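# Carry tube rack through self-closing door to desk

## Task

Move the tube rack from the counter, through the door that swings shut by itself, onto the desk. It is done only when the rack stands upright on the desk with every tube seated all the way down in a hole, and the door is closed. It fails if the rack or any tube touches the floor, or if a robot tips over or is left leaning. Either or both robots may be used, and at the end every gripper must have let go and backed away.

## Robot and tools

Robots. Two identical Hello Robot Stretch 3 units, r1 and r2. Each has a base with two drive wheels and a passive rear omni wheel, a lift sliding on a mast, and a telescoping arm reaching out to the robot's RIGHT, ending in a wrist and two-finger gripper. The base is 0.33 m long and 0.34 m wide and cannot move sideways; to bring the gripper forward you drive the base. Turns pivot about a point 0.05 m behind the front edge. Stowed (arm in, wrist folded) the wrist pokes up to 0.06 m beyond the right side and a turn sweeps radius 0.28 m; an unfolded level wrist reaches past that circle. Loose objects may occasionally get a brief shove from outside.

Frames. Base frame: origin on the floor between the drive wheels, x forward, y left, z up. hand_pose is reported in it, located where the closed fingertips meet; with all wrist joints at 0 its x axis points up, y back along the arm toward the mast, z toward the rear. Fingertips are round pads 0.04 m wide. The odometry frame is the base frame at the start. Each robot reports only in its own frames, so where the robots are relative to each other must come from images, lidar_m, wrist_depth_mm or head_depth_mm.

execute_actions. Argument "actions" is a list holding one action or none (empty just returns state and pictures). An action is keyed "r1" and/or "r2"; each holds optional "base", "joints", "contact_limits". "base" holds exactly one relative command: {"translate_m": d}, metres from the current spot, forward positive, -1 to 1; or {"rotate_rad": d}, radians, counter-clockwise seen from above positive, -3.2 to 3.2. A base offset is measured from the position in the most recent reported state. "joints" gives absolute targets by name: lift_m 0 to 1.1 (arm height); arm_m 0 to 0.52 (extension); wrist_yaw_rad -1.345 to 4.42 (0 along arm, positive toward front, 3.0 folded over base); wrist_pitch_rad -1.57 to 0.451 (0 level, negative tips down); wrist_roll_rad -2.911 to 2.911 (0 fingers side by side); gripper_m -0.089 to 0.179 (larger is wider; actual fingertip gap is 0.007 less when nearly shut, 0.025 less when wide, and 0 under 0.007); head_pan_rad -3.953 to 1.73 (0 forward, positive left, -1.57 along the arm); head_tilt_rad -1.53 to 0.419 (negative down). "contact_limits" {"arm_m": n} with n an effort percent 1 to 100 makes the arm stop (contact_stop) at that effort; it also caps the holding force until the next action. "cameras" lists names from r1_head_camera, r1_nav_camera, r1_wrist_camera, r2_head_camera, r2_nav_camera, r2_wrist_camera, or "all"; null or omitted gives all, [] gives none. All motions in an action start at once; an action runs at most 15 s. Anything left out may still be driving toward an earlier target without the status saying so. A bad key or out-of-range number rejects the whole call. If a result reports a stop, the remaining calls in that reply are skipped.

Other tools. wait {"seconds": 0 to 10} lets the scene run and returns state and pictures. zoom_image {"camera", "region": [x0, y0, x1, y1]} in pixels from the top-left of that camera's latest full image, at most 504 by 504. finished_scene {"scene": n} ends the current scene irreversibly and reports success; the goal must hold at that moment. The simulation keeps running while you compose a reply, with robots holding their last command.

Results. base_status and joint_status: done (base: wheels turned the commanded amount, slip included), off_target (stopped short and may still push), contact_stop, time_out, torque_fault (old target dropped; joint holds where it stopped unless slack or off). Arm and lift stop on firm contact and then go slack until next commanded; a slack lift may sink under load or keep pressing. Base, wrist and head never stop on contact. A wrist servo pushed hard for seconds switches off for 10 s. on_its_own covers uncommanded parts; "held at" is the held target. motor_effort is percent with peak in brackets, noisy and biased; positive wheel effort drives forward. lidar_m: 12 distances in metres, 30-degree sectors starting straight ahead and going counter-clockwise (4th left, 7th behind, 10th right), plane 0.17 m high, range 0.15 to 12, "-" nothing; sees the other robot, not glass or itself. wrist_depth_mm (45 to 1000) and head_depth_mm (280 to 4000, sideways image) are 7x7 grids of median depth from the top left. base_odometry counts wheel turns; turned_by_wheels and turned_by_imu give rotation since last result; base_tilt in degrees (forward, right positive) carries a fixed bias up to about 4.

Speed. Full speed (0.30 m/s, 1.9 rad/s) only with lift_m below 0.30, arm_m below 0.03 and wrist_yaw_rad above 2.54; otherwise 0.10 m/s and 0.63 rad/s.

Gripper. Grip by commanding below the object's width; release by commanding at least 0.02 above the contact value. Readings do not confirm a hold. Excess squeeze triggers a stall guard that weakens the grip; send a new value to re-squeeze.

Safety. Fold or unfold the wrist only with lift_m 0.32 to 0.95, wrist_pitch_rad -0.4, roll near 0; once folded, lift may go down to 0.25. With wrist_yaw_rad below -0.4 keep pitch at -0.5 or lower. Pushing a rigid thing with the gripper above about 0.45 m can tip the robot; repeated pushes worse. Don't drive while holding something fixed. If snagged, reverse the last move in small steps, free the gripper, and lower lift_m to about 0.2 if still leaning. Robots must never press into each other; once bases touch, any further drive is a hard press. Equal commands give travel differing up to 2.5 cm per metre, dangerous when sharing a load. Avoid dropping, slamming or hard pushes.

Calibration. Each camera has K and distortion D for its image_wh, and T_world_to_cam mapping its own robot's base frame into the camera frame, with small per-scene errors; arm-mounted camera poses err more.

Each tool is called after ">>>" by a JSON object that holds its "fn" and its "kwargs".

## Session

>>> {"fn": "execute_actions", "kwargs": {"actions": []}}

Scene clock: 0.00 s.
r1.base_odometry: x=+0.000 y=+0.000 heading=+0.000 (m, m, rad; r1's odometry frame)
r1.turned_by_wheels: +0.000 (rad since the last result)
r1.turned_by_imu: +0.000 (rad since the last result)
r1.base_tilt: forward=-0.7 right=+2.5 (deg)
r1.lidar_m: 1.24 1.16 1.19 1.53 1.86 1.90 2.45 3.17 1.82 2.41 2.16 1.81
r1.head_depth_mm: 1872 1926 1928 1941 1952 1953 1891 / 1711 1730 1734 1733 1720 1750 1749 / 1537 1553 1546 1564 1567 1568 1579 / 1414 1414 1412 1425 1427 1444 1433 / 1298 1299 1307 1306 1321 1314 1316 / 1197 1205 1209 1206 1212 1221 1217 / 1115 1115 1126 1122 1126 1132 1131
r1.base_status: not commanded
r1.joint_positions: lift_m=+0.306 arm_m=+0.001 wrist_yaw_rad=+3.109 wrist_pitch_rad=-0.522 wrist_roll_rad=-0.010 gripper_m=+0.037 head_pan_rad=+0.014 head_tilt_rad=+0.014
r1.joint_status: not commanded
r1.motor_effort: left_wheel=+0 right_wheel=+0 lift_m=+27 arm_m=+1 wrist_yaw_rad=+0 wrist_pitch_rad=+9 wrist_roll_rad=+1 gripper_m=+0 head_pan_rad=+0 head_tilt_rad=+1 (%)
r1.hand_pose: x=-0.0144 y=+0.0638 z=+0.2961 quat_wxyz=(+0.193, +0.682, +0.172, +0.684) (m; r1's base frame)
r1.wrist_depth_mm: - - - - - - 910 / - - - - - - 924 / 801 799 - 799 828 806 809 / 660 665 - 660 660 656 676 / 559 557 559 561 574 561 557 / 484 516 - - 499 484 482 / 438 - - - 420 431 429
r2.base_odometry: x=+0.000 y=+0.000 heading=+0.000 (m, m, rad; r2's odometry frame)
r2.turned_by_wheels: +0.000 (rad since the last result)
r2.turned_by_imu: +0.000 (rad since the last result)
r2.base_tilt: forward=-0.9 right=-2.3 (deg)
r2.lidar_m: 2.91 1.83 2.60 2.48 2.54 1.95 1.41 1.71 1.62 1.55 1.59 2.21
r2.head_depth_mm: 2288 2952 3008 2996 3080 3070 2121 / 2271 2910 2972 3016 3028 3068 2115 / 2248 2908 2946 2931 3008 3001 2133 / 2254 2856 2914 2947 2976 2974 2156 / 2238 2860 2897 2914 2947 2970 2141 / 2209 2803 2860 2836 2917 2932 2173 / 2212 2809 2819 2866 2872 2922 2194
r2.base_status: not commanded
r2.joint_positions: lift_m=+0.468 arm_m=+0.000 wrist_yaw_rad=+2.813 wrist_pitch_rad=-0.418 wrist_roll_rad=+0.009 gripper_m=+0.037 head_pan_rad=+0.008 head_tilt_rad=-0.019
r2.joint_status: not commanded
r2.motor_effort: left_wheel=-1 right_wheel=+0 lift_m=+24 arm_m=+1 wrist_yaw_rad=+0 wrist_pitch_rad=+5 wrist_roll_rad=+0 gripper_m=+0 head_pan_rad=-1 head_tilt_rad=+4 (%)
r2.hand_pose: x=+0.0511 y=+0.0672 z=+0.4807 quat_wxyz=(+0.258, +0.709, +0.031, +0.656) (m; r2's base frame)
r2.wrist_depth_mm: - - - - - - - / - - - - - - - / - - - - - - - / - - - - - - - / - 989 934 931 915 927 877 / 766 802 809 781 793 762 740 / 682 - 648 657 626 650 642
pictures: r1_head_camera (sideways: a quarter turn clockwise sets it upright), r1_nav_camera (sideways: a quarter turn counterclockwise sets it upright), r1_wrist_camera, r2_head_camera (sideways: a quarter turn clockwise sets it upright), r2_nav_camera (sideways: a quarter turn counterclockwise sets it upright), r2_wrist_camera
Images, in order (width x height): r1_head_camera 896x504, r1_nav_camera 672x504, r1_wrist_camera 644x364, r2_head_camera 896x504, r2_nav_camera 672x504, r2_wrist_camera 644x364.

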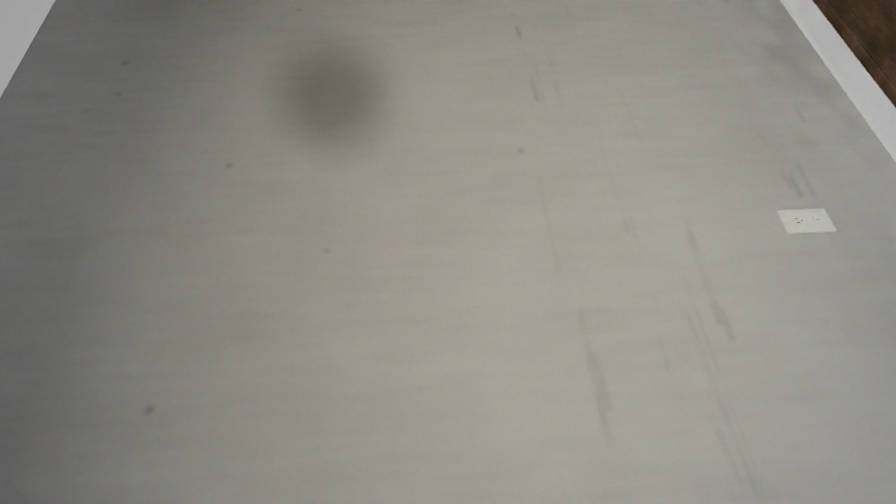

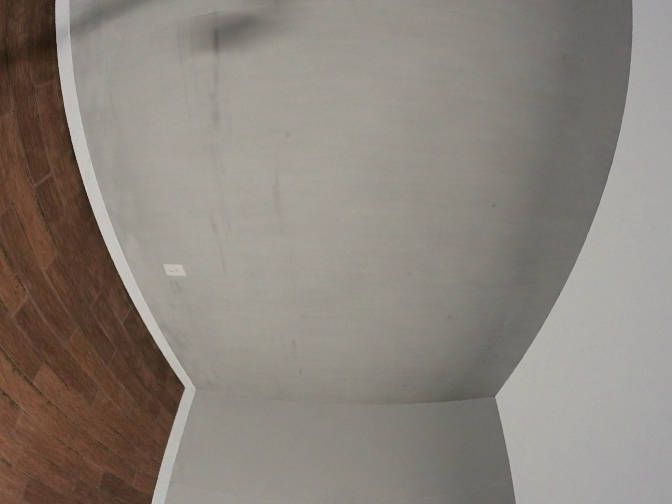

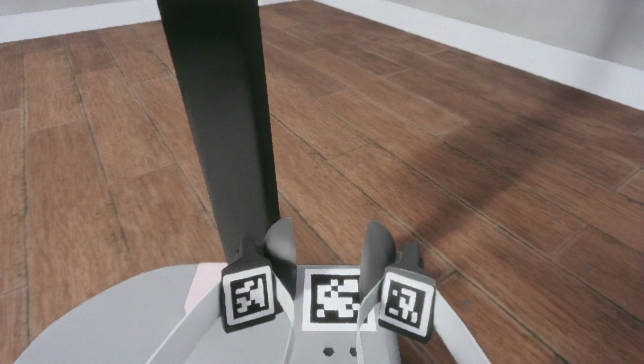

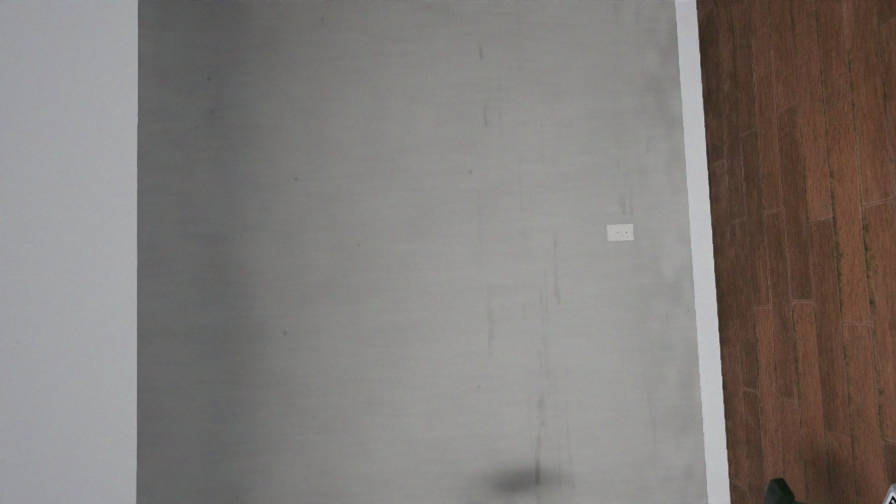

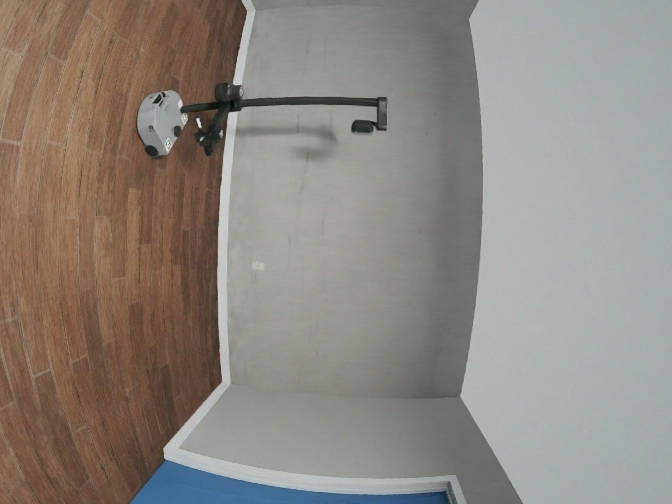

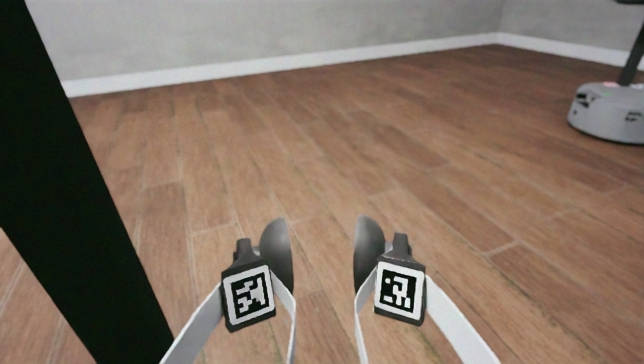

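>>> {"fn": "execute_actions", "kwargs": {"actions": [{"r1":{"joints":{"head_pan_rad":-2.3,"head_tilt_rad":-0.3}},"r2":{"joints":{"head_pan_rad":-1.57,"head_tilt_rad":-0.3}}}], "cameras": ["r1_head_camera","r1_nav_camera","r2_head_camera","r2_nav_camera"]}}

>>> {"fn": "execute_actions", "kwargs": {"actions": [{"r2":{"joints":{"head_pan_rad":-3.14,"head_tilt_rad":-0.3}}}], "cameras": ["r2_head_camera","r2_nav_camera"]}}

Scene clock: 3.77 s.
r1.base_odometry: x=+0.000 y=+0.000 heading=+0.000 (m, m, rad; r1's odometry frame)
r1.turned_by_wheels: +0.000 (rad since the last result)
r1.turned_by_imu: +0.000 (rad since the last result)
r1.base_tilt: forward=-0.7 right=+2.6 (deg)
r1.lidar_m: 1.24 1.16 1.19 1.53 1.86 1.89 2.45 3.16 1.83 2.40 2.17 1.81
r1.head_depth_mm: 3028 3245 3475 3572 2357 1768 1406 / 3060 3261 3501 3643 2393 1776 1422 / 3081 3348 3516 3496 2402 1779 1424 / 3201 3421 3647 3715 2443 1802 1424 / 3239 3363 3651 3256 2125 1810 1433 / 3253 3424 3794 3363 2451 1810 1445 / 3359 3587 3811 3866 2468 1819 1435
r1.base_status: not commanded
r1.joint_positions: lift_m=+0.306 arm_m=+0.001 wrist_yaw_rad=+3.109 wrist_pitch_rad=-0.522 wrist_roll_rad=-0.010 gripper_m=+0.037 head_pan_rad=-2.293 head_tilt_rad=-0.296
r1.joint_status: all done
r1.motor_effort: left_wheel=+1(0) right_wheel=-1(0) lift_m=+27(27) arm_m=+0(1) wrist_yaw_rad=-1(0) wrist_pitch_rad=+8(8) wrist_roll_rad=+1(1) gripper_m=+0(0) head_pan_rad=-4(51) head_tilt_rad=-3(21) (%)
r1.hand_pose: x=-0.0144 y=+0.0638 z=+0.2961 quat_wxyz=(+0.193, +0.682, +0.172, +0.684) (m; r1's base frame)
r1.wrist_depth_mm: - - - - - - 910 / - - - - - - 934 / 820 815 - 808 811 809 811 / 665 653 - 664 657 671 658 / 558 560 558 559 578 561 567 / 481 511 - - 497 484 485 / 436 - - - 418 427 432
r2.base_odometry: x=+0.000 y=+0.000 heading=+0.000 (m, m, rad; r2's odometry frame)
r2.turned_by_wheels: +0.000 (rad since the last result)
r2.turned_by_imu: -0.001 (rad since the last result)
r2.base_tilt: forward=-0.8 right=-2.4 (deg)
r2.lidar_m: 2.91 1.82 2.61 2.48 2.54 1.96 1.41 1.71 1.63 1.55 1.59 2.22
r2.head_depth_mm: 1387 1461 1567 1653 1791 1873 1516 / 1373 1450 1546 1657 1764 1853 1532 / 1351 1442 1532 1627 1747 1836 1524 / 1349 1427 1520 1627 1745 1825 1532 / 1330 1419 1499 1590 1717 1809 1533 / 1323 1398 1483 1585 1682 1809 1533 / 1308 1387 1474 1568 1674 1769 1546
r2.base_status: not commanded
r2.joint_positions: lift_m=+0.468 arm_m=+0.000 wrist_yaw_rad=+2.813 wrist_pitch_rad=-0.418 wrist_roll_rad=+0.009 gripper_m=+0.037 head_pan_rad=-1.563 head_tilt_rad=-0.296
r2.joint_status: all done
r2.motor_effort: left_wheel=+0(0) right_wheel=+1(0) lift_m=+23(23) arm_m=+0(0) wrist_yaw_rad=+0(0) wrist_pitch_rad=+5(5) wrist_roll_rad=+0(0) gripper_m=+0(0) head_pan_rad=-3(30) head_tilt_rad=-2(31) (%)
r2.hand_pose: x=+0.0511 y=+0.0672 z=+0.4807 quat_wxyz=(+0.258, +0.709, +0.031, +0.656) (m; r2's base frame)
r2.wrist_depth_mm: - - - - - - - / - - - - - - - / - - - - - - - / - - - - - - - / - 953 950 930 926 918 887 / 769 815 814 778 798 746 755 / 673 - 632 655 622 656 636
pictures: r1_head_camera (sideways: a quarter turn clockwise sets it upright), r1_nav_camera (sideways: a quarter turn counterclockwise sets it upright), r2_head_camera (sideways: a quarter turn clockwise sets it upright), r2_nav_camera (sideways: a quarter turn counterclockwise sets it upright)
camera_calibration (this result's frames):
r1_head_camera: T_world_to_cam=[[0.264739, 0.217216, -0.939537, 1.24262], [0.70777, -0.705508, 0.036323, -0.0505463], [-0.654961, -0.674593, -0.340514, 0.403739], [0, 0, 0, 1]] pos_world=[-0.0287604, -0.0332174, 1.3068]
r1_nav_camera: T_world_to_cam=[[-0.203566, -0.260288, 0.943828, -1.19255], [-0.717621, 0.69545, 0.0370129, 0.0113869], [-0.666019, -0.669776, -0.328358, 0.388054], [0, 0, 0, 1]] pos_world=[0.0238587, -0.0584176, 1.25256]
r2_head_camera: T_world_to_cam=[[0.0279927, 0.349673, -0.936454, 1.24427], [0.998791, -0.0476563, 0.0120612, -0.0239887], [-0.0404104, -0.935659, -0.350584, 0.418667], [0, 0, 0, 1]] pos_world=[0.00604779, -0.0445, 1.31226]
r2_nav_camera: T_world_to_cam=[[0.055698, -0.33357, 0.941079, -1.18312], [-0.998128, 0.0052477, 0.0609346, -0.0228349], [-0.0252644, -0.942711, -0.332653, 0.395887], [0, 0, 0, 1]] pos_world=[0.053107, -0.0213257, 1.24649]
Images, in order (width x height): r1_head_camera 896x504, r1_nav_camera 672x504, r2_head_camera 896x504, r2_nav_camera 672x504.

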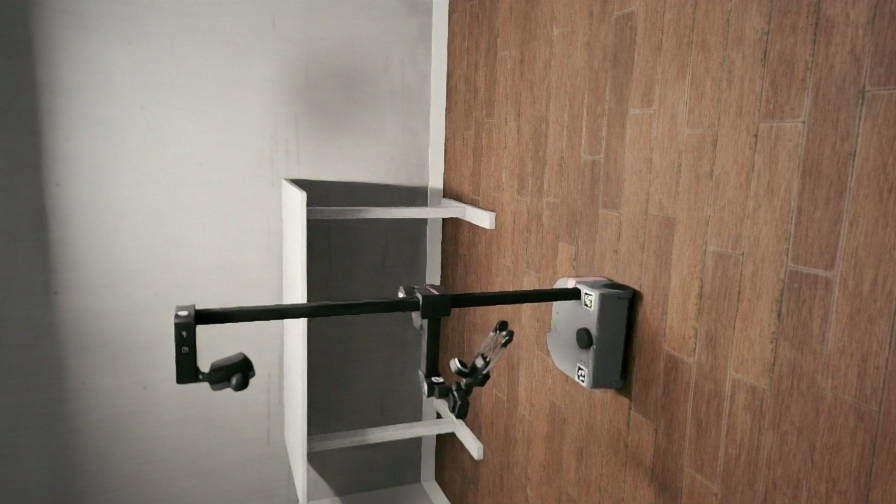

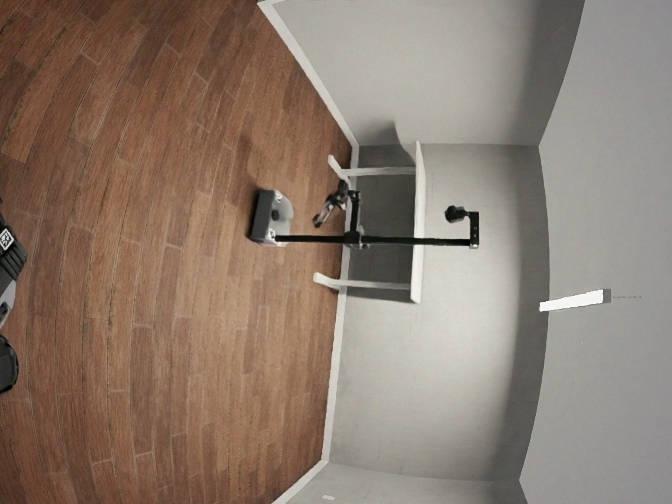

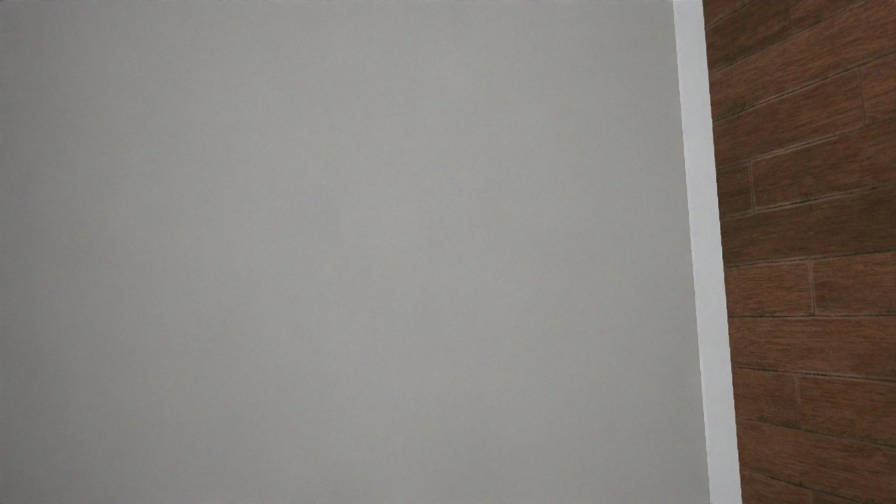

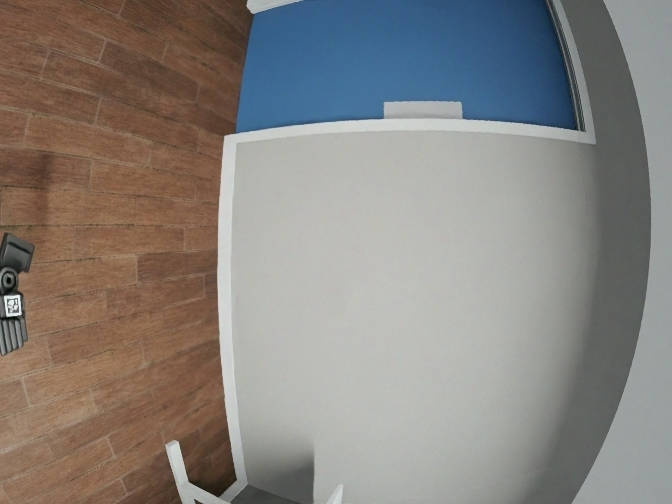

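Scene clock: 5.13 s.
r1.base_odometry: x=+0.000 y=+0.000 heading=+0.000 (m, m, rad; r1's odometry frame)
r1.turned_by_wheels: +0.000 (rad since the last result)
r1.turned_by_imu: +0.000 (rad since the last result)
r1.base_tilt: forward=-0.7 right=+2.5 (deg)
r1.lidar_m: 1.24 1.16 1.19 1.53 1.86 1.89 2.45 3.17 1.83 2.41 2.17 1.81
r1.head_depth_mm: 2974 3218 3416 3592 2370 1765 1416 / 3072 3255 3488 3646 2427 1771 1422 / 3165 3370 3515 3514 2417 1789 1411 / 3181 3388 3654 3739 2413 1787 1426 / 3274 3433 3670 3277 2136 1798 1430 / 3348 3422 3779 3356 2482 1805 1439 / 3333 3577 3800 3893 2502 1814 1432
r1.base_status: not commanded
r1.joint_positions: lift_m=+0.306 arm_m=+0.001 wrist_yaw_rad=+3.109 wrist_pitch_rad=-0.522 wrist_roll_rad=-0.010 gripper_m=+0.037 head_pan_rad=-2.293 head_tilt_rad=-0.296
r1.joint_status: not commanded
r1.motor_effort: left_wheel=+0(0) right_wheel=+0(1) lift_m=+26(27) arm_m=+0(1) wrist_yaw_rad=+0(1) wrist_pitch_rad=+8(8) wrist_roll_rad=+1(1) gripper_m=-1(0) head_pan_rad=-4(5) head_tilt_rad=-2(2) (%)
r1.hand_pose: x=-0.0144 y=+0.0638 z=+0.2961 quat_wxyz=(+0.193, +0.682, +0.172, +0.684) (m; r1's base frame)
r1.wrist_depth_mm: - - - - - - 919 / - - - - - - 947 / 809 809 - 803 828 804 814 / 669 657 - 661 660 665 666 / 559 558 558 563 575 554 559 / 479 505 - - 498 486 482 / 434 - - - 420 428 427
r2.base_odometry: x=+0.000 y=+0.000 heading=+0.000 (m, m, rad; r2's odometry frame)
r2.turned_by_wheels: +0.000 (rad since the last result)
r2.turned_by_imu: +0.000 (rad since the last result)
r2.base_tilt: forward=-0.9 right=-2.4 (deg)
r2.lidar_m: 2.91 1.83 2.61 2.48 2.54 1.95 1.41 1.71 1.63 1.55 1.59 2.22
r2.head_depth_mm: 1682 1782 1893 2029 2174 1917 1517 / 1657 1764 1874 1956 2145 1919 1529 / 1652 1742 1830 1443 2071 1790 1536 / 1634 1713 1809 1320 2110 1929 1528 / 1622 1713 1816 1327 2067 1956 1539 / 1604 1700 1791 1333 2044 1952 1550 / 1592 1680 1770 1347 2040 1966 1548
r2.base_status: not commanded
r2.joint_positions: lift_m=+0.468 arm_m=+0.000 wrist_yaw_rad=+2.813 wrist_pitch_rad=-0.418 wrist_roll_rad=+0.009 gripper_m=+0.037 head_pan_rad=-3.133 head_tilt_rad=-0.296
r2.joint_status: all done
r2.motor_effort: left_wheel=-1(0) right_wheel=+1(1) lift_m=+23(23) arm_m=+0(0) wrist_yaw_rad=+0(1) wrist_pitch_rad=+6(5) wrist_roll_rad=+0(0) gripper_m=+0(0) head_pan_rad=-3(30) head_tilt_rad=-2(4) (%)
r2.hand_pose: x=+0.0511 y=+0.0672 z=+0.4807 quat_wxyz=(+0.258, +0.709, +0.031, +0.656) (m; r2's base frame)
r2.wrist_depth_mm: - - - - - - - / - - - - - - - / - - - - - - - / - - - - - - - / - 947 961 915 931 889 895 / 782 801 814 774 804 755 761 / 666 - 643 655 635 648 634
pictures: r2_head_camera (sideways: a quarter turn clockwise sets it upright), r2_nav_camera (sideways: a quarter turn counterclockwise sets it upright)
camera_calibration (this result's frames):
r2_head_camera: T_world_to_cam=[[0.349824, -0.0277127, -0.936406, 1.24224], [-0.0468614, -0.998829, 0.0120536, -0.0176002], [-0.935643, 0.0396647, -0.350713, 0.424295], [0, 0, 0, 1]] pos_world=[-0.0384014, 0.0000167293, 1.31226]
r2_nav_camera: T_world_to_cam=[[-0.333654, -0.0559652, 0.941033, -1.18068], [0.00444336, 0.998132, 0.0609364, -0.028953], [-0.942685, 0.024513, -0.332782, 0.401651], [0, 0, 0, 1]] pos_world=[-0.0151806, -0.0470239, 1.24649]
Images, in order (width x height): r2_head_camera 896x504, r2_nav_camera 672x504.

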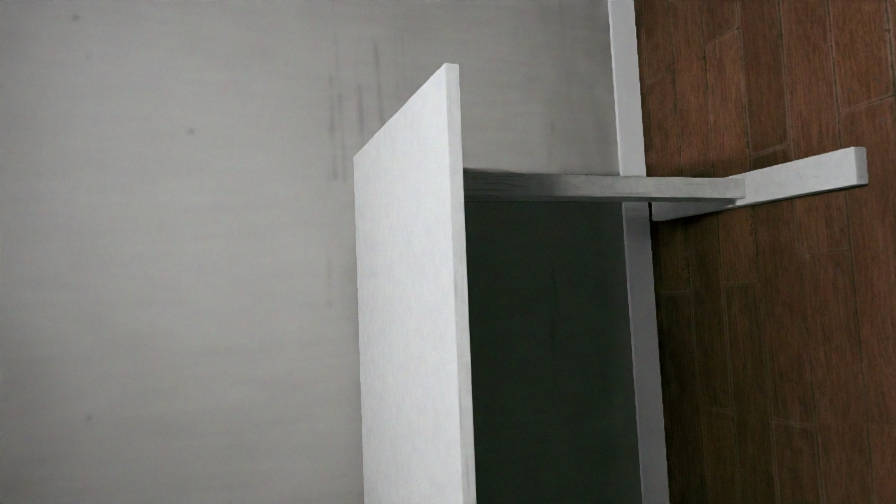

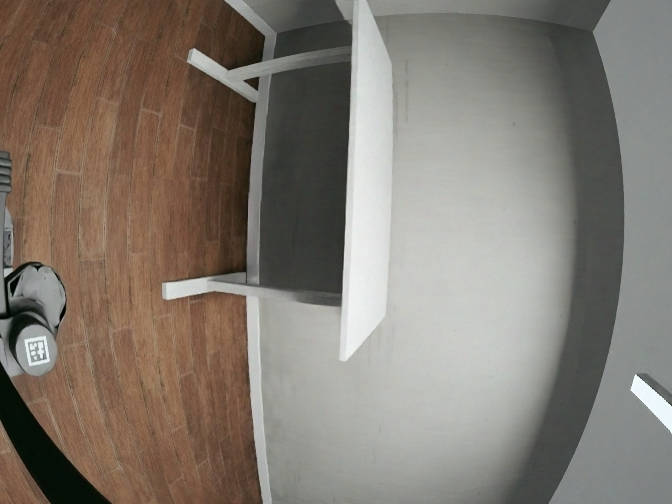

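>>> {"fn": "execute_actions", "kwargs": {"actions": [{"r2":{"joints":{"head_pan_rad":-0.9,"head_tilt_rad":-0.35}},"r1":{"joints":{"head_pan_rad":-1.0,"head_tilt_rad":-0.3}}}], "cameras": ["r1_nav_camera","r2_head_camera","r2_nav_camera"]}}

Scene clock: 9.60 s.
r1.base_odometry: x=+0.000 y=+0.000 heading=+0.000 (m, m, rad; r1's odometry frame)
r1.turned_by_wheels: +0.000 (rad since the last result)
r1.turned_by_imu: +0.001 (rad since the last result)
r1.base_tilt: forward=-0.6 right=+2.5 (deg)
r1.lidar_m: 1.24 1.16 1.19 1.54 1.86 1.89 2.45 3.18 1.83 2.40 2.17 1.81
r1.head_depth_mm: 1990 2161 2287 2467 2365 1766 1415 / 1996 2129 2294 2469 2389 1773 1406 / 1975 2099 2231 2412 2398 1786 1408 / 1937 2072 2214 2396 2412 1802 1420 / 1854 1970 2094 2245 2394 1802 1431 / 1819 1946 2056 2224 2323 1801 1434 / 1786 1919 2062 2198 2322 1827 1446
r1.base_status: not commanded
r1.joint_positions: lift_m=+0.306 arm_m=+0.001 wrist_yaw_rad=+3.109 wrist_pitch_rad=-0.522 wrist_roll_rad=-0.010 gripper_m=+0.037 head_pan_rad=-1.007 head_tilt_rad=-0.296
r1.joint_status: all done
r1.motor_effort: left_wheel=+0(0) right_wheel=+0(0) lift_m=+27(27) arm_m=+0(0) wrist_yaw_rad=-1(1) wrist_pitch_rad=+7(8) wrist_roll_rad=+1(1) gripper_m=-1(0) head_pan_rad=+5(54) head_tilt_rad=-3(1) (%)
r1.hand_pose: x=-0.0144 y=+0.0638 z=+0.2961 quat_wxyz=(+0.193, +0.682, +0.172, +0.684) (m; r1's base frame)
r1.wrist_depth_mm: - - - - - - 911 / - - - - - - 945 / 796 797 - 809 814 801 801 / 659 661 - 650 664 670 661 / 554 559 560 563 573 562 559 / 481 505 - - 496 487 488 / 433 - - - 417 429 430
r2.base_odometry: x=+0.000 y=+0.000 heading=+0.000 (m, m, rad; r2's odometry frame)
r2.turned_by_wheels: +0.000 (rad since the last result)
r2.turned_by_imu: -0.001 (rad since the last result)
r2.base_tilt: forward=-0.9 right=-2.4 (deg)
r2.lidar_m: 2.91 1.83 2.60 2.48 2.55 1.95 1.41 1.71 1.63 1.55 1.59 2.22
r2.head_depth_mm: 1347 1415 1510 1610 1720 1770 1460 / 1478 1510 1600 1702 1840 1822 1457 / 1563 1679 1801 1928 2088 1825 1461 / 1671 1784 1921 2073 2219 1823 1467 / 1767 1896 2058 2224 2301 1825 1460 / 1883 2033 2220 2346 2442 1831 1474 / 1921 2075 2273 2533 2426 1833 1478
r2.base_status: not commanded
r2.joint_positions: lift_m=+0.468 arm_m=+0.000 wrist_yaw_rad=+2.813 wrist_pitch_rad=-0.418 wrist_roll_rad=+0.009 gripper_m=+0.037 head_pan_rad=-0.907 head_tilt_rad=-0.346
r2.joint_status: all done
r2.motor_effort: left_wheel=-1(0) right_wheel=+0(1) lift_m=+23(23) arm_m=+0(0) wrist_yaw_rad=+1(0) wrist_pitch_rad=+5(5) wrist_roll_rad=+0(0) gripper_m=+0(0) head_pan_rad=+3(30) head_tilt_rad=-2(12) (%)
r2.hand_pose: x=+0.0511 y=+0.0672 z=+0.4807 quat_wxyz=(+0.258, +0.709, +0.031, +0.656) (m; r2's base frame)
r2.wrist_depth_mm: - - - - - - - / - - - - - - - / - - - - - - - / - - - - - - - / - 948 926 901 933 913 896 / 765 806 817 772 799 747 738 / 668 - 643 652 638 648 638
pictures: r1_nav_camera (sideways: a quarter turn counterclockwise sets it upright), r2_head_camera (sideways: a quarter turn clockwise sets it upright), r2_nav_camera (sideways: a quarter turn counterclockwise sets it upright)
camera_calibration (this result's frames):
r1_nav_camera: T_world_to_cam=[[0.192484, -0.268587, 0.943828, -1.19497], [-0.869289, -0.492916, 0.0370129, 0.0123121], [0.455286, -0.827584, -0.328358, 0.381214], [0, 0, 0, 1]] pos_world=[0.0671543, 0.000601815, 1.25256]
r2_head_camera: T_world_to_cam=[[-0.219189, 0.330361, -0.918051, 1.22176], [0.821141, 0.570649, 0.00929642, -0.0193049], [0.526956, -0.751812, -0.396353, 0.474768], [0, 0, 0, 1]] pos_world=[0.0334661, -0.0356677, 1.30999]
r2_nav_camera: T_world_to_cam=[[0.275869, -0.266774, 0.923433, -1.16143], [-0.792575, -0.606663, 0.0615154, -0.0248411], [0.543802, -0.74886, -0.378798, 0.452468], [0, 0, 0, 1]] pos_world=[0.0546607, 0.0139268, 1.24542]
Images, in order (width x height): r1_nav_camera 672x504, r2_head_camera 896x504, r2_nav_camera 672x504.

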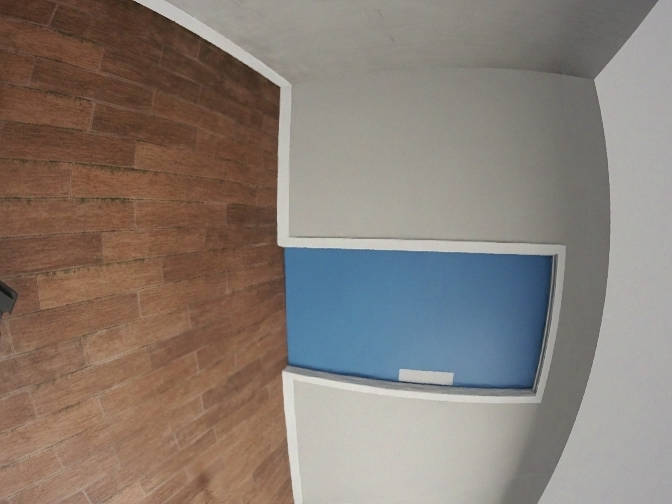

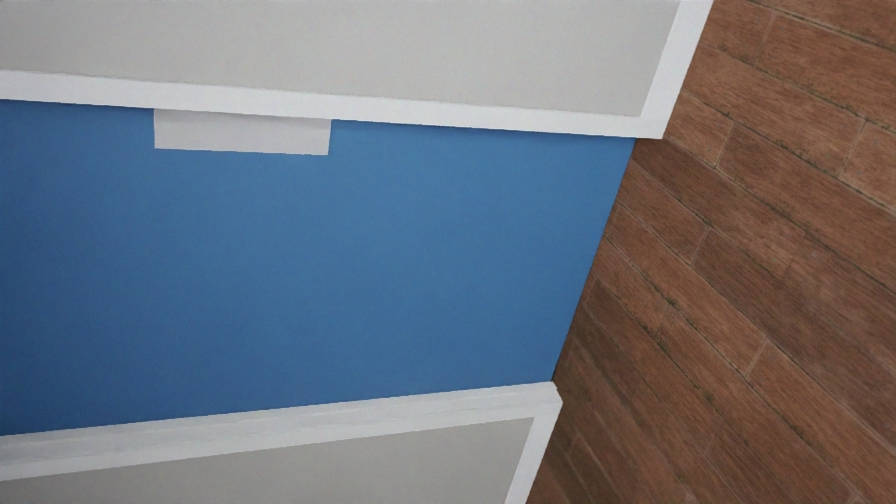

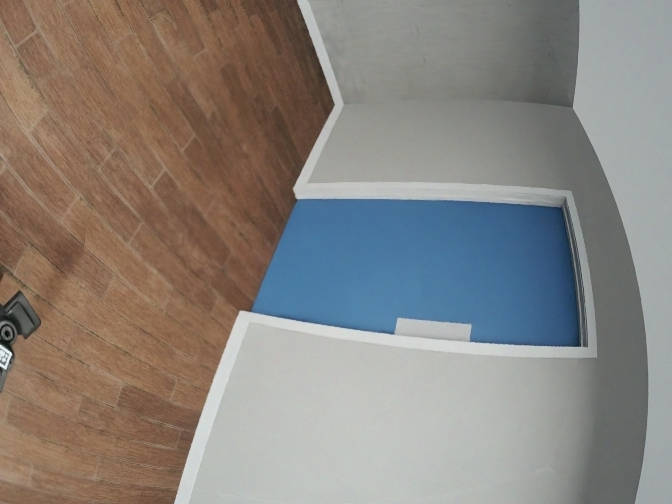

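>>> {"fn": "execute_actions", "kwargs": {"actions": [{"r1":{"base":{"rotate_rad":-1.42},"joints":{"lift_m":0.28,"head_pan_rad":0,"head_tilt_rad":-0.5}},"r2":{"joints":{"wrist_yaw_rad":3.0,"lift_m":0.28}}}], "cameras": []}}

>>> {"fn": "execute_actions", "kwargs": {"actions": [{"r1":{"base":{"translate_m":1.0}}}], "cameras": []}}

>>> {"fn": "execute_actions", "kwargs": {"actions": [{"r1":{"base":{"translate_m":0.8}}}], "cameras": []}}

>>> {"fn": "execute_actions", "kwargs": {"actions": [{"r1":{"base":{"rotate_rad":0.46}}}], "cameras": ["r1_nav_camera","r1_head_camera","r2_nav_camera"]}}

Scene clock: 27.73 s.
r1.base_odometry: x=+0.000 y=+0.000 heading=-1.420 (m, m, rad; r1's odometry frame)
r1.turned_by_wheels: -1.420 (rad since the last result)
r1.turned_by_imu: -1.421 (rad since the last result)
r1.base_tilt: forward=-0.7 right=+2.5 (deg)
r1.lidar_m: 2.30 2.16 1.53 1.18 1.17 1.24 1.82 1.86 1.97 2.89 1.83 1.83
r1.head_depth_mm: 2517 2855 3203 2461 1841 1486 1236 / 2416 2659 3024 2433 1859 1487 1238 / 2214 2483 2786 2446 1864 1486 1242 / 2118 2315 2603 2478 1849 1490 1243 / 2084 2300 2476 2501 1858 1495 1245 / 1967 2150 2355 2445 1867 1494 1252 / 1869 2016 2236 2372 1872 1504 1257
r1.base_status: done
r1.joint_positions: lift_m=+0.281 arm_m=+0.001 wrist_yaw_rad=+3.109 wrist_pitch_rad=-0.522 wrist_roll_rad=-0.010 gripper_m=+0.037 head_pan_rad=-0.007 head_tilt_rad=-0.494
r1.joint_status: all done
r1.motor_effort: left_wheel=+3(10) right_wheel=-4(10) lift_m=+14(21) arm_m=+0(0) wrist_yaw_rad=-1(0) wrist_pitch_rad=+8(8) wrist_roll_rad=+1(1) gripper_m=-1(1) head_pan_rad=+5(50) head_tilt_rad=-4(18) (%)
r1.hand_pose: x=-0.0144 y=+0.0638 z=+0.2706 quat_wxyz=(+0.193, +0.682, +0.173, +0.684) (m; r1's base frame)
r1.wrist_depth_mm: 881 968 - - - - - / 926 - - - - - - / 765 762 - 761 771 767 762 / 618 617 - 629 628 628 626 / 528 522 529 541 539 527 532 / 462 - - - 471 457 459 / - - - - - 403 404
r2.base_odometry: x=+0.000 y=+0.000 heading=+0.000 (m, m, rad; r2's odometry frame)
r2.turned_by_wheels: +0.000 (rad since the last result)
r2.turned_by_imu: -0.001 (rad since the last result)
r2.base_tilt: forward=-0.9 right=-2.5 (deg)
r2.lidar_m: 2.91 1.82 2.60 2.48 2.54 1.95 1.41 1.71 1.63 1.55 1.60 2.22
r2.head_depth_mm: 1342 1426 1506 1600 1725 1757 1458 / 1484 1515 1606 1709 1832 1811 1453 / 1575 1669 1787 1917 2078 1813 1466 / 1659 1779 1923 2079 2203 1820 1468 / 1779 1900 2038 2220 2328 1827 1468 / 1891 2020 2186 2371 2430 1828 1470 / 1926 2063 2278 2517 2432 1834 1480
r2.base_status: not commanded
r2.joint_positions: lift_m=+0.280 arm_m=+0.000 wrist_yaw_rad=+2.997 wrist_pitch_rad=-0.418 wrist_roll_rad=+0.009 gripper_m=+0.037 head_pan_rad=-0.907 head_tilt_rad=-0.346
r2.joint_status: all done
r2.motor_effort: left_wheel=+0(0) right_wheel=+0(0) lift_m=+21(24) arm_m=+0(0) wrist_yaw_rad=+3(4) wrist_pitch_rad=+5(5) wrist_roll_rad=+0(0) gripper_m=+0(0) head_pan_rad=+3(1) head_tilt_rad=-3(3) (%)
r2.hand_pose: x=+0.0110 y=+0.0768 z=+0.2928 quat_wxyz=(+0.197, +0.703, +0.096, +0.676) (m; r2's base frame)
r2.wrist_depth_mm: - - - - - - - / - - - - - - - / - - - - - - - / 828 807 806 794 775 775 766 / 652 640 668 637 644 621 610 / 541 536 - 542 545 518 513 / 465 490 - - 438 443 441
pictures: none
No camera images: the call's "cameras" was empty. Leave "cameras" out to get every camera's image.

Scene clock: 32.83 s.
r1.base_odometry: x=+0.151 y=-0.989 heading=-1.420 (m, m, rad; r1's odometry frame)
r1.turned_by_wheels: +0.000 (rad since the last result)
r1.turned_by_imu: +0.003 (rad since the last result)
r1.base_tilt: forward=-0.6 right=+2.5 (deg)
r1.lidar_m: 1.38 1.30 1.36 1.62 1.60 1.70 2.49 2.76 2.94 1.32 2.84 1.67
r1.head_depth_mm: 1463 1643 1889 2127 1848 1483 1236 / 1361 1530 1721 1982 1851 1477 1233 / 1281 1425 1605 1816 1853 1486 1246 / 1219 1343 1501 1698 1827 1489 1239 / 1216 1340 1477 1656 1807 1485 1241 / 1159 1278 1382 1538 1689 1497 1244 / 1111 1197 1317 1428 1603 1496 1253
r1.base_status: done
r1.joint_positions: lift_m=+0.281 arm_m=+0.001 wrist_yaw_rad=+3.109 wrist_pitch_rad=-0.522 wrist_roll_rad=-0.010 gripper_m=+0.037 head_pan_rad=-0.007 head_tilt_rad=-0.495
r1.joint_status: not commanded
r1.motor_effort: left_wheel=+3(10) right_wheel=-4(8) lift_m=+14(14) arm_m=+0(0) wrist_yaw_rad=+0(0) wrist_pitch_rad=+8(8) wrist_roll_rad=+1(1) gripper_m=-1(0) head_pan_rad=+5(5) head_tilt_rad=-2(3) (%)
r1.hand_pose: x=-0.0144 y=+0.0638 z=+0.2706 quat_wxyz=(+0.193, +0.682, +0.173, +0.684) (m; r1's base frame)
r1.wrist_depth_mm: - - - - - - - / - - - - - - - / 769 760 - 770 754 754 770 / 617 625 - 624 623 624 621 / 523 524 525 547 540 527 528 / 468 - - - 468 456 457 / - - - - - 405 399
r2.base_odometry: x=+0.000 y=+0.000 heading=+0.000 (m, m, rad; r2's odometry frame)
r2.turned_by_wheels: +0.000 (rad since the last result)
r2.turned_by_imu: -0.001 (rad since the last result)
r2.base_tilt: forward=-0.9 right=-2.5 (deg)
r2.lidar_m: 1.32 2.99 2.61 2.48 2.55 1.95 1.41 1.71 1.62 1.55 1.59 2.22
r2.head_depth_mm: 1347 1417 1490 1595 1721 1760 1457 / 1467 1515 1607 1703 1843 1821 1453 / 1575 1658 1784 1922 2082 1822 1473 / 1653 1782 1929 2067 2229 1809 1462 / 1779 1893 2076 2222 2299 1817 1462 / 1900 2041 2197 2361 2402 1843 1473 / 1942 2099 2301 2500 2437 1829 1480
r2.base_status: not commanded
r2.joint_positions: lift_m=+0.280 arm_m=+0.000 wrist_yaw_rad=+2.997 wrist_pitch_rad=-0.418 wrist_roll_rad=+0.009 gripper_m=+0.037 head_pan_rad=-0.907 head_tilt_rad=-0.346
r2.joint_status: not commanded
r2.motor_effort: left_wheel=+0(1) right_wheel=+1(1) lift_m=+21(20) arm_m=+0(0) wrist_yaw_rad=+3(2) wrist_pitch_rad=+5(5) wrist_roll_rad=+0(0) gripper_m=-1(0) head_pan_rad=+2(2) head_tilt_rad=-3(3) (%)
r2.hand_pose: x=+0.0110 y=+0.0768 z=+0.2928 quat_wxyz=(+0.197, +0.703, +0.096, +0.676) (m; r2's base frame)
r2.wrist_depth_mm: - - - - - - - / - - - - - - - / - - - - - - - / 818 802 833 794 789 772 769 / 651 649 678 626 640 616 610 / 544 530 - 543 538 514 511 / 461 476 - - 436 443 439
pictures: none
No camera images: the call's "cameras" was empty. Leave "cameras" out to get every camera's image.

Scene clock: 37.27 s.
r1.base_odometry: x=+0.271 y=-1.779 heading=-1.420 (m, m, rad; r1's odometry frame)
r1.turned_by_wheels: +0.000 (rad since the last result)
r1.turned_by_imu: +0.002 (rad since the last result)
r1.base_tilt: forward=-0.7 right=+2.5 (deg)
r1.lidar_m: 0.64 0.63 0.67 0.85 1.94 2.05 3.02 3.46 1.37 2.70 1.63 0.72
r1.head_depth_mm: 597 673 765 890 1064 1330 1236 / 556 622 703 812 950 1156 1233 / 522 575 644 736 840 1009 1180 / 560 615 686 773 884 1039 1190 / 544 592 655 734 831 958 1122 / 517 563 616 683 766 876 1017 / 491 533 582 640 714 804 918
r1.base_status: done
r1.joint_positions: lift_m=+0.281 arm_m=+0.001 wrist_yaw_rad=+3.109 wrist_pitch_rad=-0.522 wrist_roll_rad=-0.010 gripper_m=+0.037 head_pan_rad=-0.007 head_tilt_rad=-0.495
r1.joint_status: not commanded
r1.motor_effort: left_wheel=+3(10) right_wheel=-4(8) lift_m=+14(14) arm_m=+0(0) wrist_yaw_rad=+0(0) wrist_pitch_rad=+8(8) wrist_roll_rad=+1(0) gripper_m=-1(1) head_pan_rad=+5(5) head_tilt_rad=-3(3) (%)
r1.hand_pose: x=-0.0144 y=+0.0638 z=+0.2706 quat_wxyz=(+0.193, +0.682, +0.173, +0.684) (m; r1's base frame)
r1.wrist_depth_mm: - - - - 837 692 551 / - - - - 885 718 569 / 761 753 - 765 771 725 587 / 623 623 - 622 624 626 591 / 523 527 522 540 536 526 527 / 468 - - - 471 456 458 / - - - - - 404 403
r2.base_odometry: x=+0.000 y=+0.000 heading=+0.000 (m, m, rad; r2's odometry frame)
r2.turned_by_wheels: +0.000 (rad since the last result)
r2.turned_by_imu: -0.001 (rad since the last result)
r2.base_tilt: forward=-0.9 right=-2.3 (deg)
r2.lidar_m: 2.91 3.00 2.60 2.48 2.55 1.95 1.42 1.71 1.62 1.55 1.59 1.38
r2.head_depth_mm: 1349 1422 1499 1607 1724 1751 1456 / 1474 1503 1607 1700 1844 1813 1466 / 1572 1670 1795 1908 2085 1835 1458 / 1672 1785 1911 2056 2201 1821 1465 / 1768 1907 2049 2227 2311 1763 1464 / 1898 1967 2191 2365 1610 1605 1472 / 1933 2004 2286 2492 1584 1718 1469
r2.base_status: not commanded
r2.joint_positions: lift_m=+0.280 arm_m=+0.000 wrist_yaw_rad=+2.997 wrist_pitch_rad=-0.418 wrist_roll_rad=+0.009 gripper_m=+0.037 head_pan_rad=-0.907 head_tilt_rad=-0.346
r2.joint_status: not commanded
r2.motor_effort: left_wheel=+0(0) right_wheel=+0(0) lift_m=+21(20) arm_m=+0(0) wrist_yaw_rad=+3(3) wrist_pitch_rad=+5(5) wrist_roll_rad=+0(0) gripper_m=+0(0) head_pan_rad=+3(2) head_tilt_rad=-2(3) (%)
r2.hand_pose: x=+0.0110 y=+0.0768 z=+0.2928 quat_wxyz=(+0.197, +0.703, +0.096, +0.676) (m; r2's base frame)
r2.wrist_depth_mm: - - - - - - - / - - - - - - - / - - - - - - 979 / 832 802 823 802 794 776 765 / 651 641 667 635 632 610 610 / 534 543 - 544 533 519 516 / 458 478 - - 437 442 438
pictures: none
No camera images: the call's "cameras" was empty. Leave "cameras" out to get every camera's image.

Scene clock: 38.70 s.
r1.base_odometry: x=+0.271 y=-1.779 heading=-0.960 (m, m, rad; r1's odometry frame)
r1.turned_by_wheels: +0.460 (rad since the last result)
r1.turned_by_imu: +0.461 (rad since the last result)
r1.base_tilt: forward=-0.7 right=+2.5 (deg)
r1.lidar_m: 0.63 0.66 0.85 1.93 2.01 2.79 3.46 1.37 2.69 2.01 0.77 0.65
r1.head_depth_mm: 504 555 620 702 810 918 1048 / 500 551 614 692 799 939 1139 / 495 547 609 686 793 927 1122 / 492 543 604 682 782 919 1104 / 488 537 599 677 776 903 1092 / 486 535 595 668 766 895 1073 / 482 531 589 661 759 882 1057
r1.base_status: done
r1.joint_positions: lift_m=+0.281 arm_m=+0.001 wrist_yaw_rad=+3.109 wrist_pitch_rad=-0.522 wrist_roll_rad=-0.010 gripper_m=+0.037 head_pan_rad=-0.007 head_tilt_rad=-0.495
r1.joint_status: not commanded
r1.motor_effort: left_wheel=-2(7) right_wheel=+3(10) lift_m=+15(15) arm_m=+0(0) wrist_yaw_rad=+0(0) wrist_pitch_rad=+9(7) wrist_roll_rad=+1(1) gripper_m=-1(0) head_pan_rad=+5(5) head_tilt_rad=-3(3) (%)
r1.hand_pose: x=-0.0144 y=+0.0638 z=+0.2706 quat_wxyz=(+0.193, +0.682, +0.173, +0.684) (m; r1's base frame)
r1.wrist_depth_mm: - - - - - - 700 / - - - - - 923 702 / 752 751 - 763 759 774 737 / 634 621 - 626 626 625 629 / 525 528 526 544 543 527 525 / 469 - - - 469 459 461 / - - - - - 402 403
r2.base_odometry: x=+0.000 y=+0.000 heading=+0.000 (m, m, rad; r2's odometry frame)
r2.turned_by_wheels: +0.000 (rad since the last result)
r2.turned_by_imu: +0.000 (rad since the last result)
r2.base_tilt: forward=-0.9 right=-2.4 (deg)
r2.lidar_m: 2.92 2.98 2.60 2.48 2.55 1.95 1.42 1.71 1.63 1.55 1.59 1.38
r2.head_depth_mm: 1345 1420 1506 1612 1722 1765 1449 / 1480 1509 1616 1698 1835 1804 1454 / 1577 1689 1783 1926 2084 1819 1467 / 1673 1790 1915 2077 2213 1817 1467 / 1773 1899 2061 2246 2309 1657 1465 / 1877 1966 2195 2361 2203 1612 1445 / 1915 2012 2181 2455 1513 1711 1468
r2.base_status: not commanded
r2.joint_positions: lift_m=+0.280 arm_m=+0.000 wrist_yaw_rad=+2.997 wrist_pitch_rad=-0.418 wrist_roll_rad=+0.009 gripper_m=+0.037 head_pan_rad=-0.907 head_tilt_rad=-0.346
r2.joint_status: not commanded
r2.motor_effort: left_wheel=-1(0) right_wheel=+1(1) lift_m=+21(20) arm_m=+0(0) wrist_yaw_rad=+3(2) wrist_pitch_rad=+5(6) wrist_roll_rad=+0(0) gripper_m=+0(0) head_pan_rad=+2(2) head_tilt_rad=-2(2) (%)
r2.hand_pose: x=+0.0110 y=+0.0768 z=+0.2928 quat_wxyz=(+0.197, +0.703, +0.096, +0.676) (m; r2's base frame)
r2.wrist_depth_mm: - - - - - - - / - - - - - - - / - - - - - - 989 / 834 801 793 799 793 792 768 / 654 646 664 627 642 615 606 / 539 533 - 543 531 517 515 / 456 486 - - 439 440 437
pictures: r1_head_camera (sideways: a quarter turn clockwise sets it upright), r1_nav_camera (sideways: a quarter turn counterclockwise sets it upright), r2_nav_camera (sideways: a quarter turn counterclockwise sets it upright)
camera_calibration (this result's frames):
r1_head_camera: T_world_to_cam=[[-0.516444, 0.0587275, -0.854305, 1.13618], [0.0746331, 0.996936, 0.0234153, -0.0298719], [0.853062, -0.0516667, -0.519245, 0.627116], [0, 0, 0, 1]] pos_world=[0.0540369, -0.00454391, 1.29697]
r1_nav_camera: T_world_to_cam=[[0.509867, 0.0156952, 0.86011, -1.08768], [-0.0463764, -0.997878, 0.0457008, -0.00400766], [0.859002, -0.0631901, -0.508057, 0.612591], [0, 0, 0, 1]] pos_world=[0.02817, 0.051782, 1.24694]
r2_nav_camera: T_world_to_cam=[[0.275919, -0.26674, 0.923428, -1.16142], [-0.792479, -0.606789, 0.0615155, -0.0248418], [0.543917, -0.748771, -0.378811, 0.452484], [0, 0, 0, 1]] pos_world=[0.054658, 0.0139351, 1.24542]
Images, in order (width x height): r1_head_camera 896x504, r1_nav_camera 672x504, r2_nav_camera 672x504.

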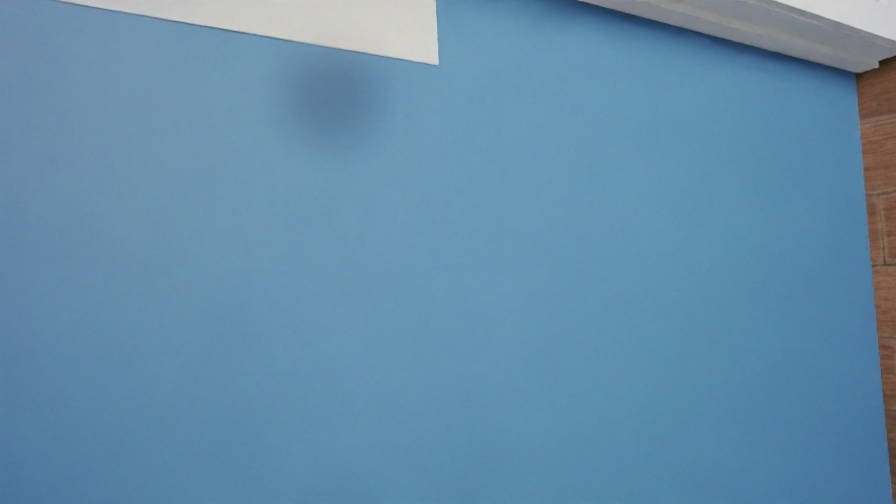

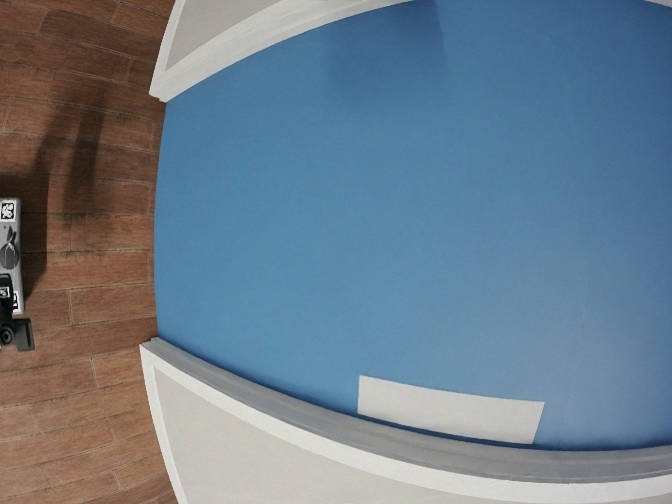

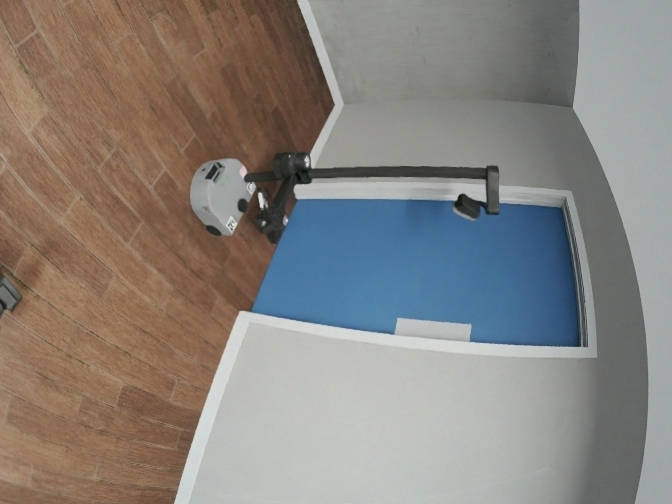

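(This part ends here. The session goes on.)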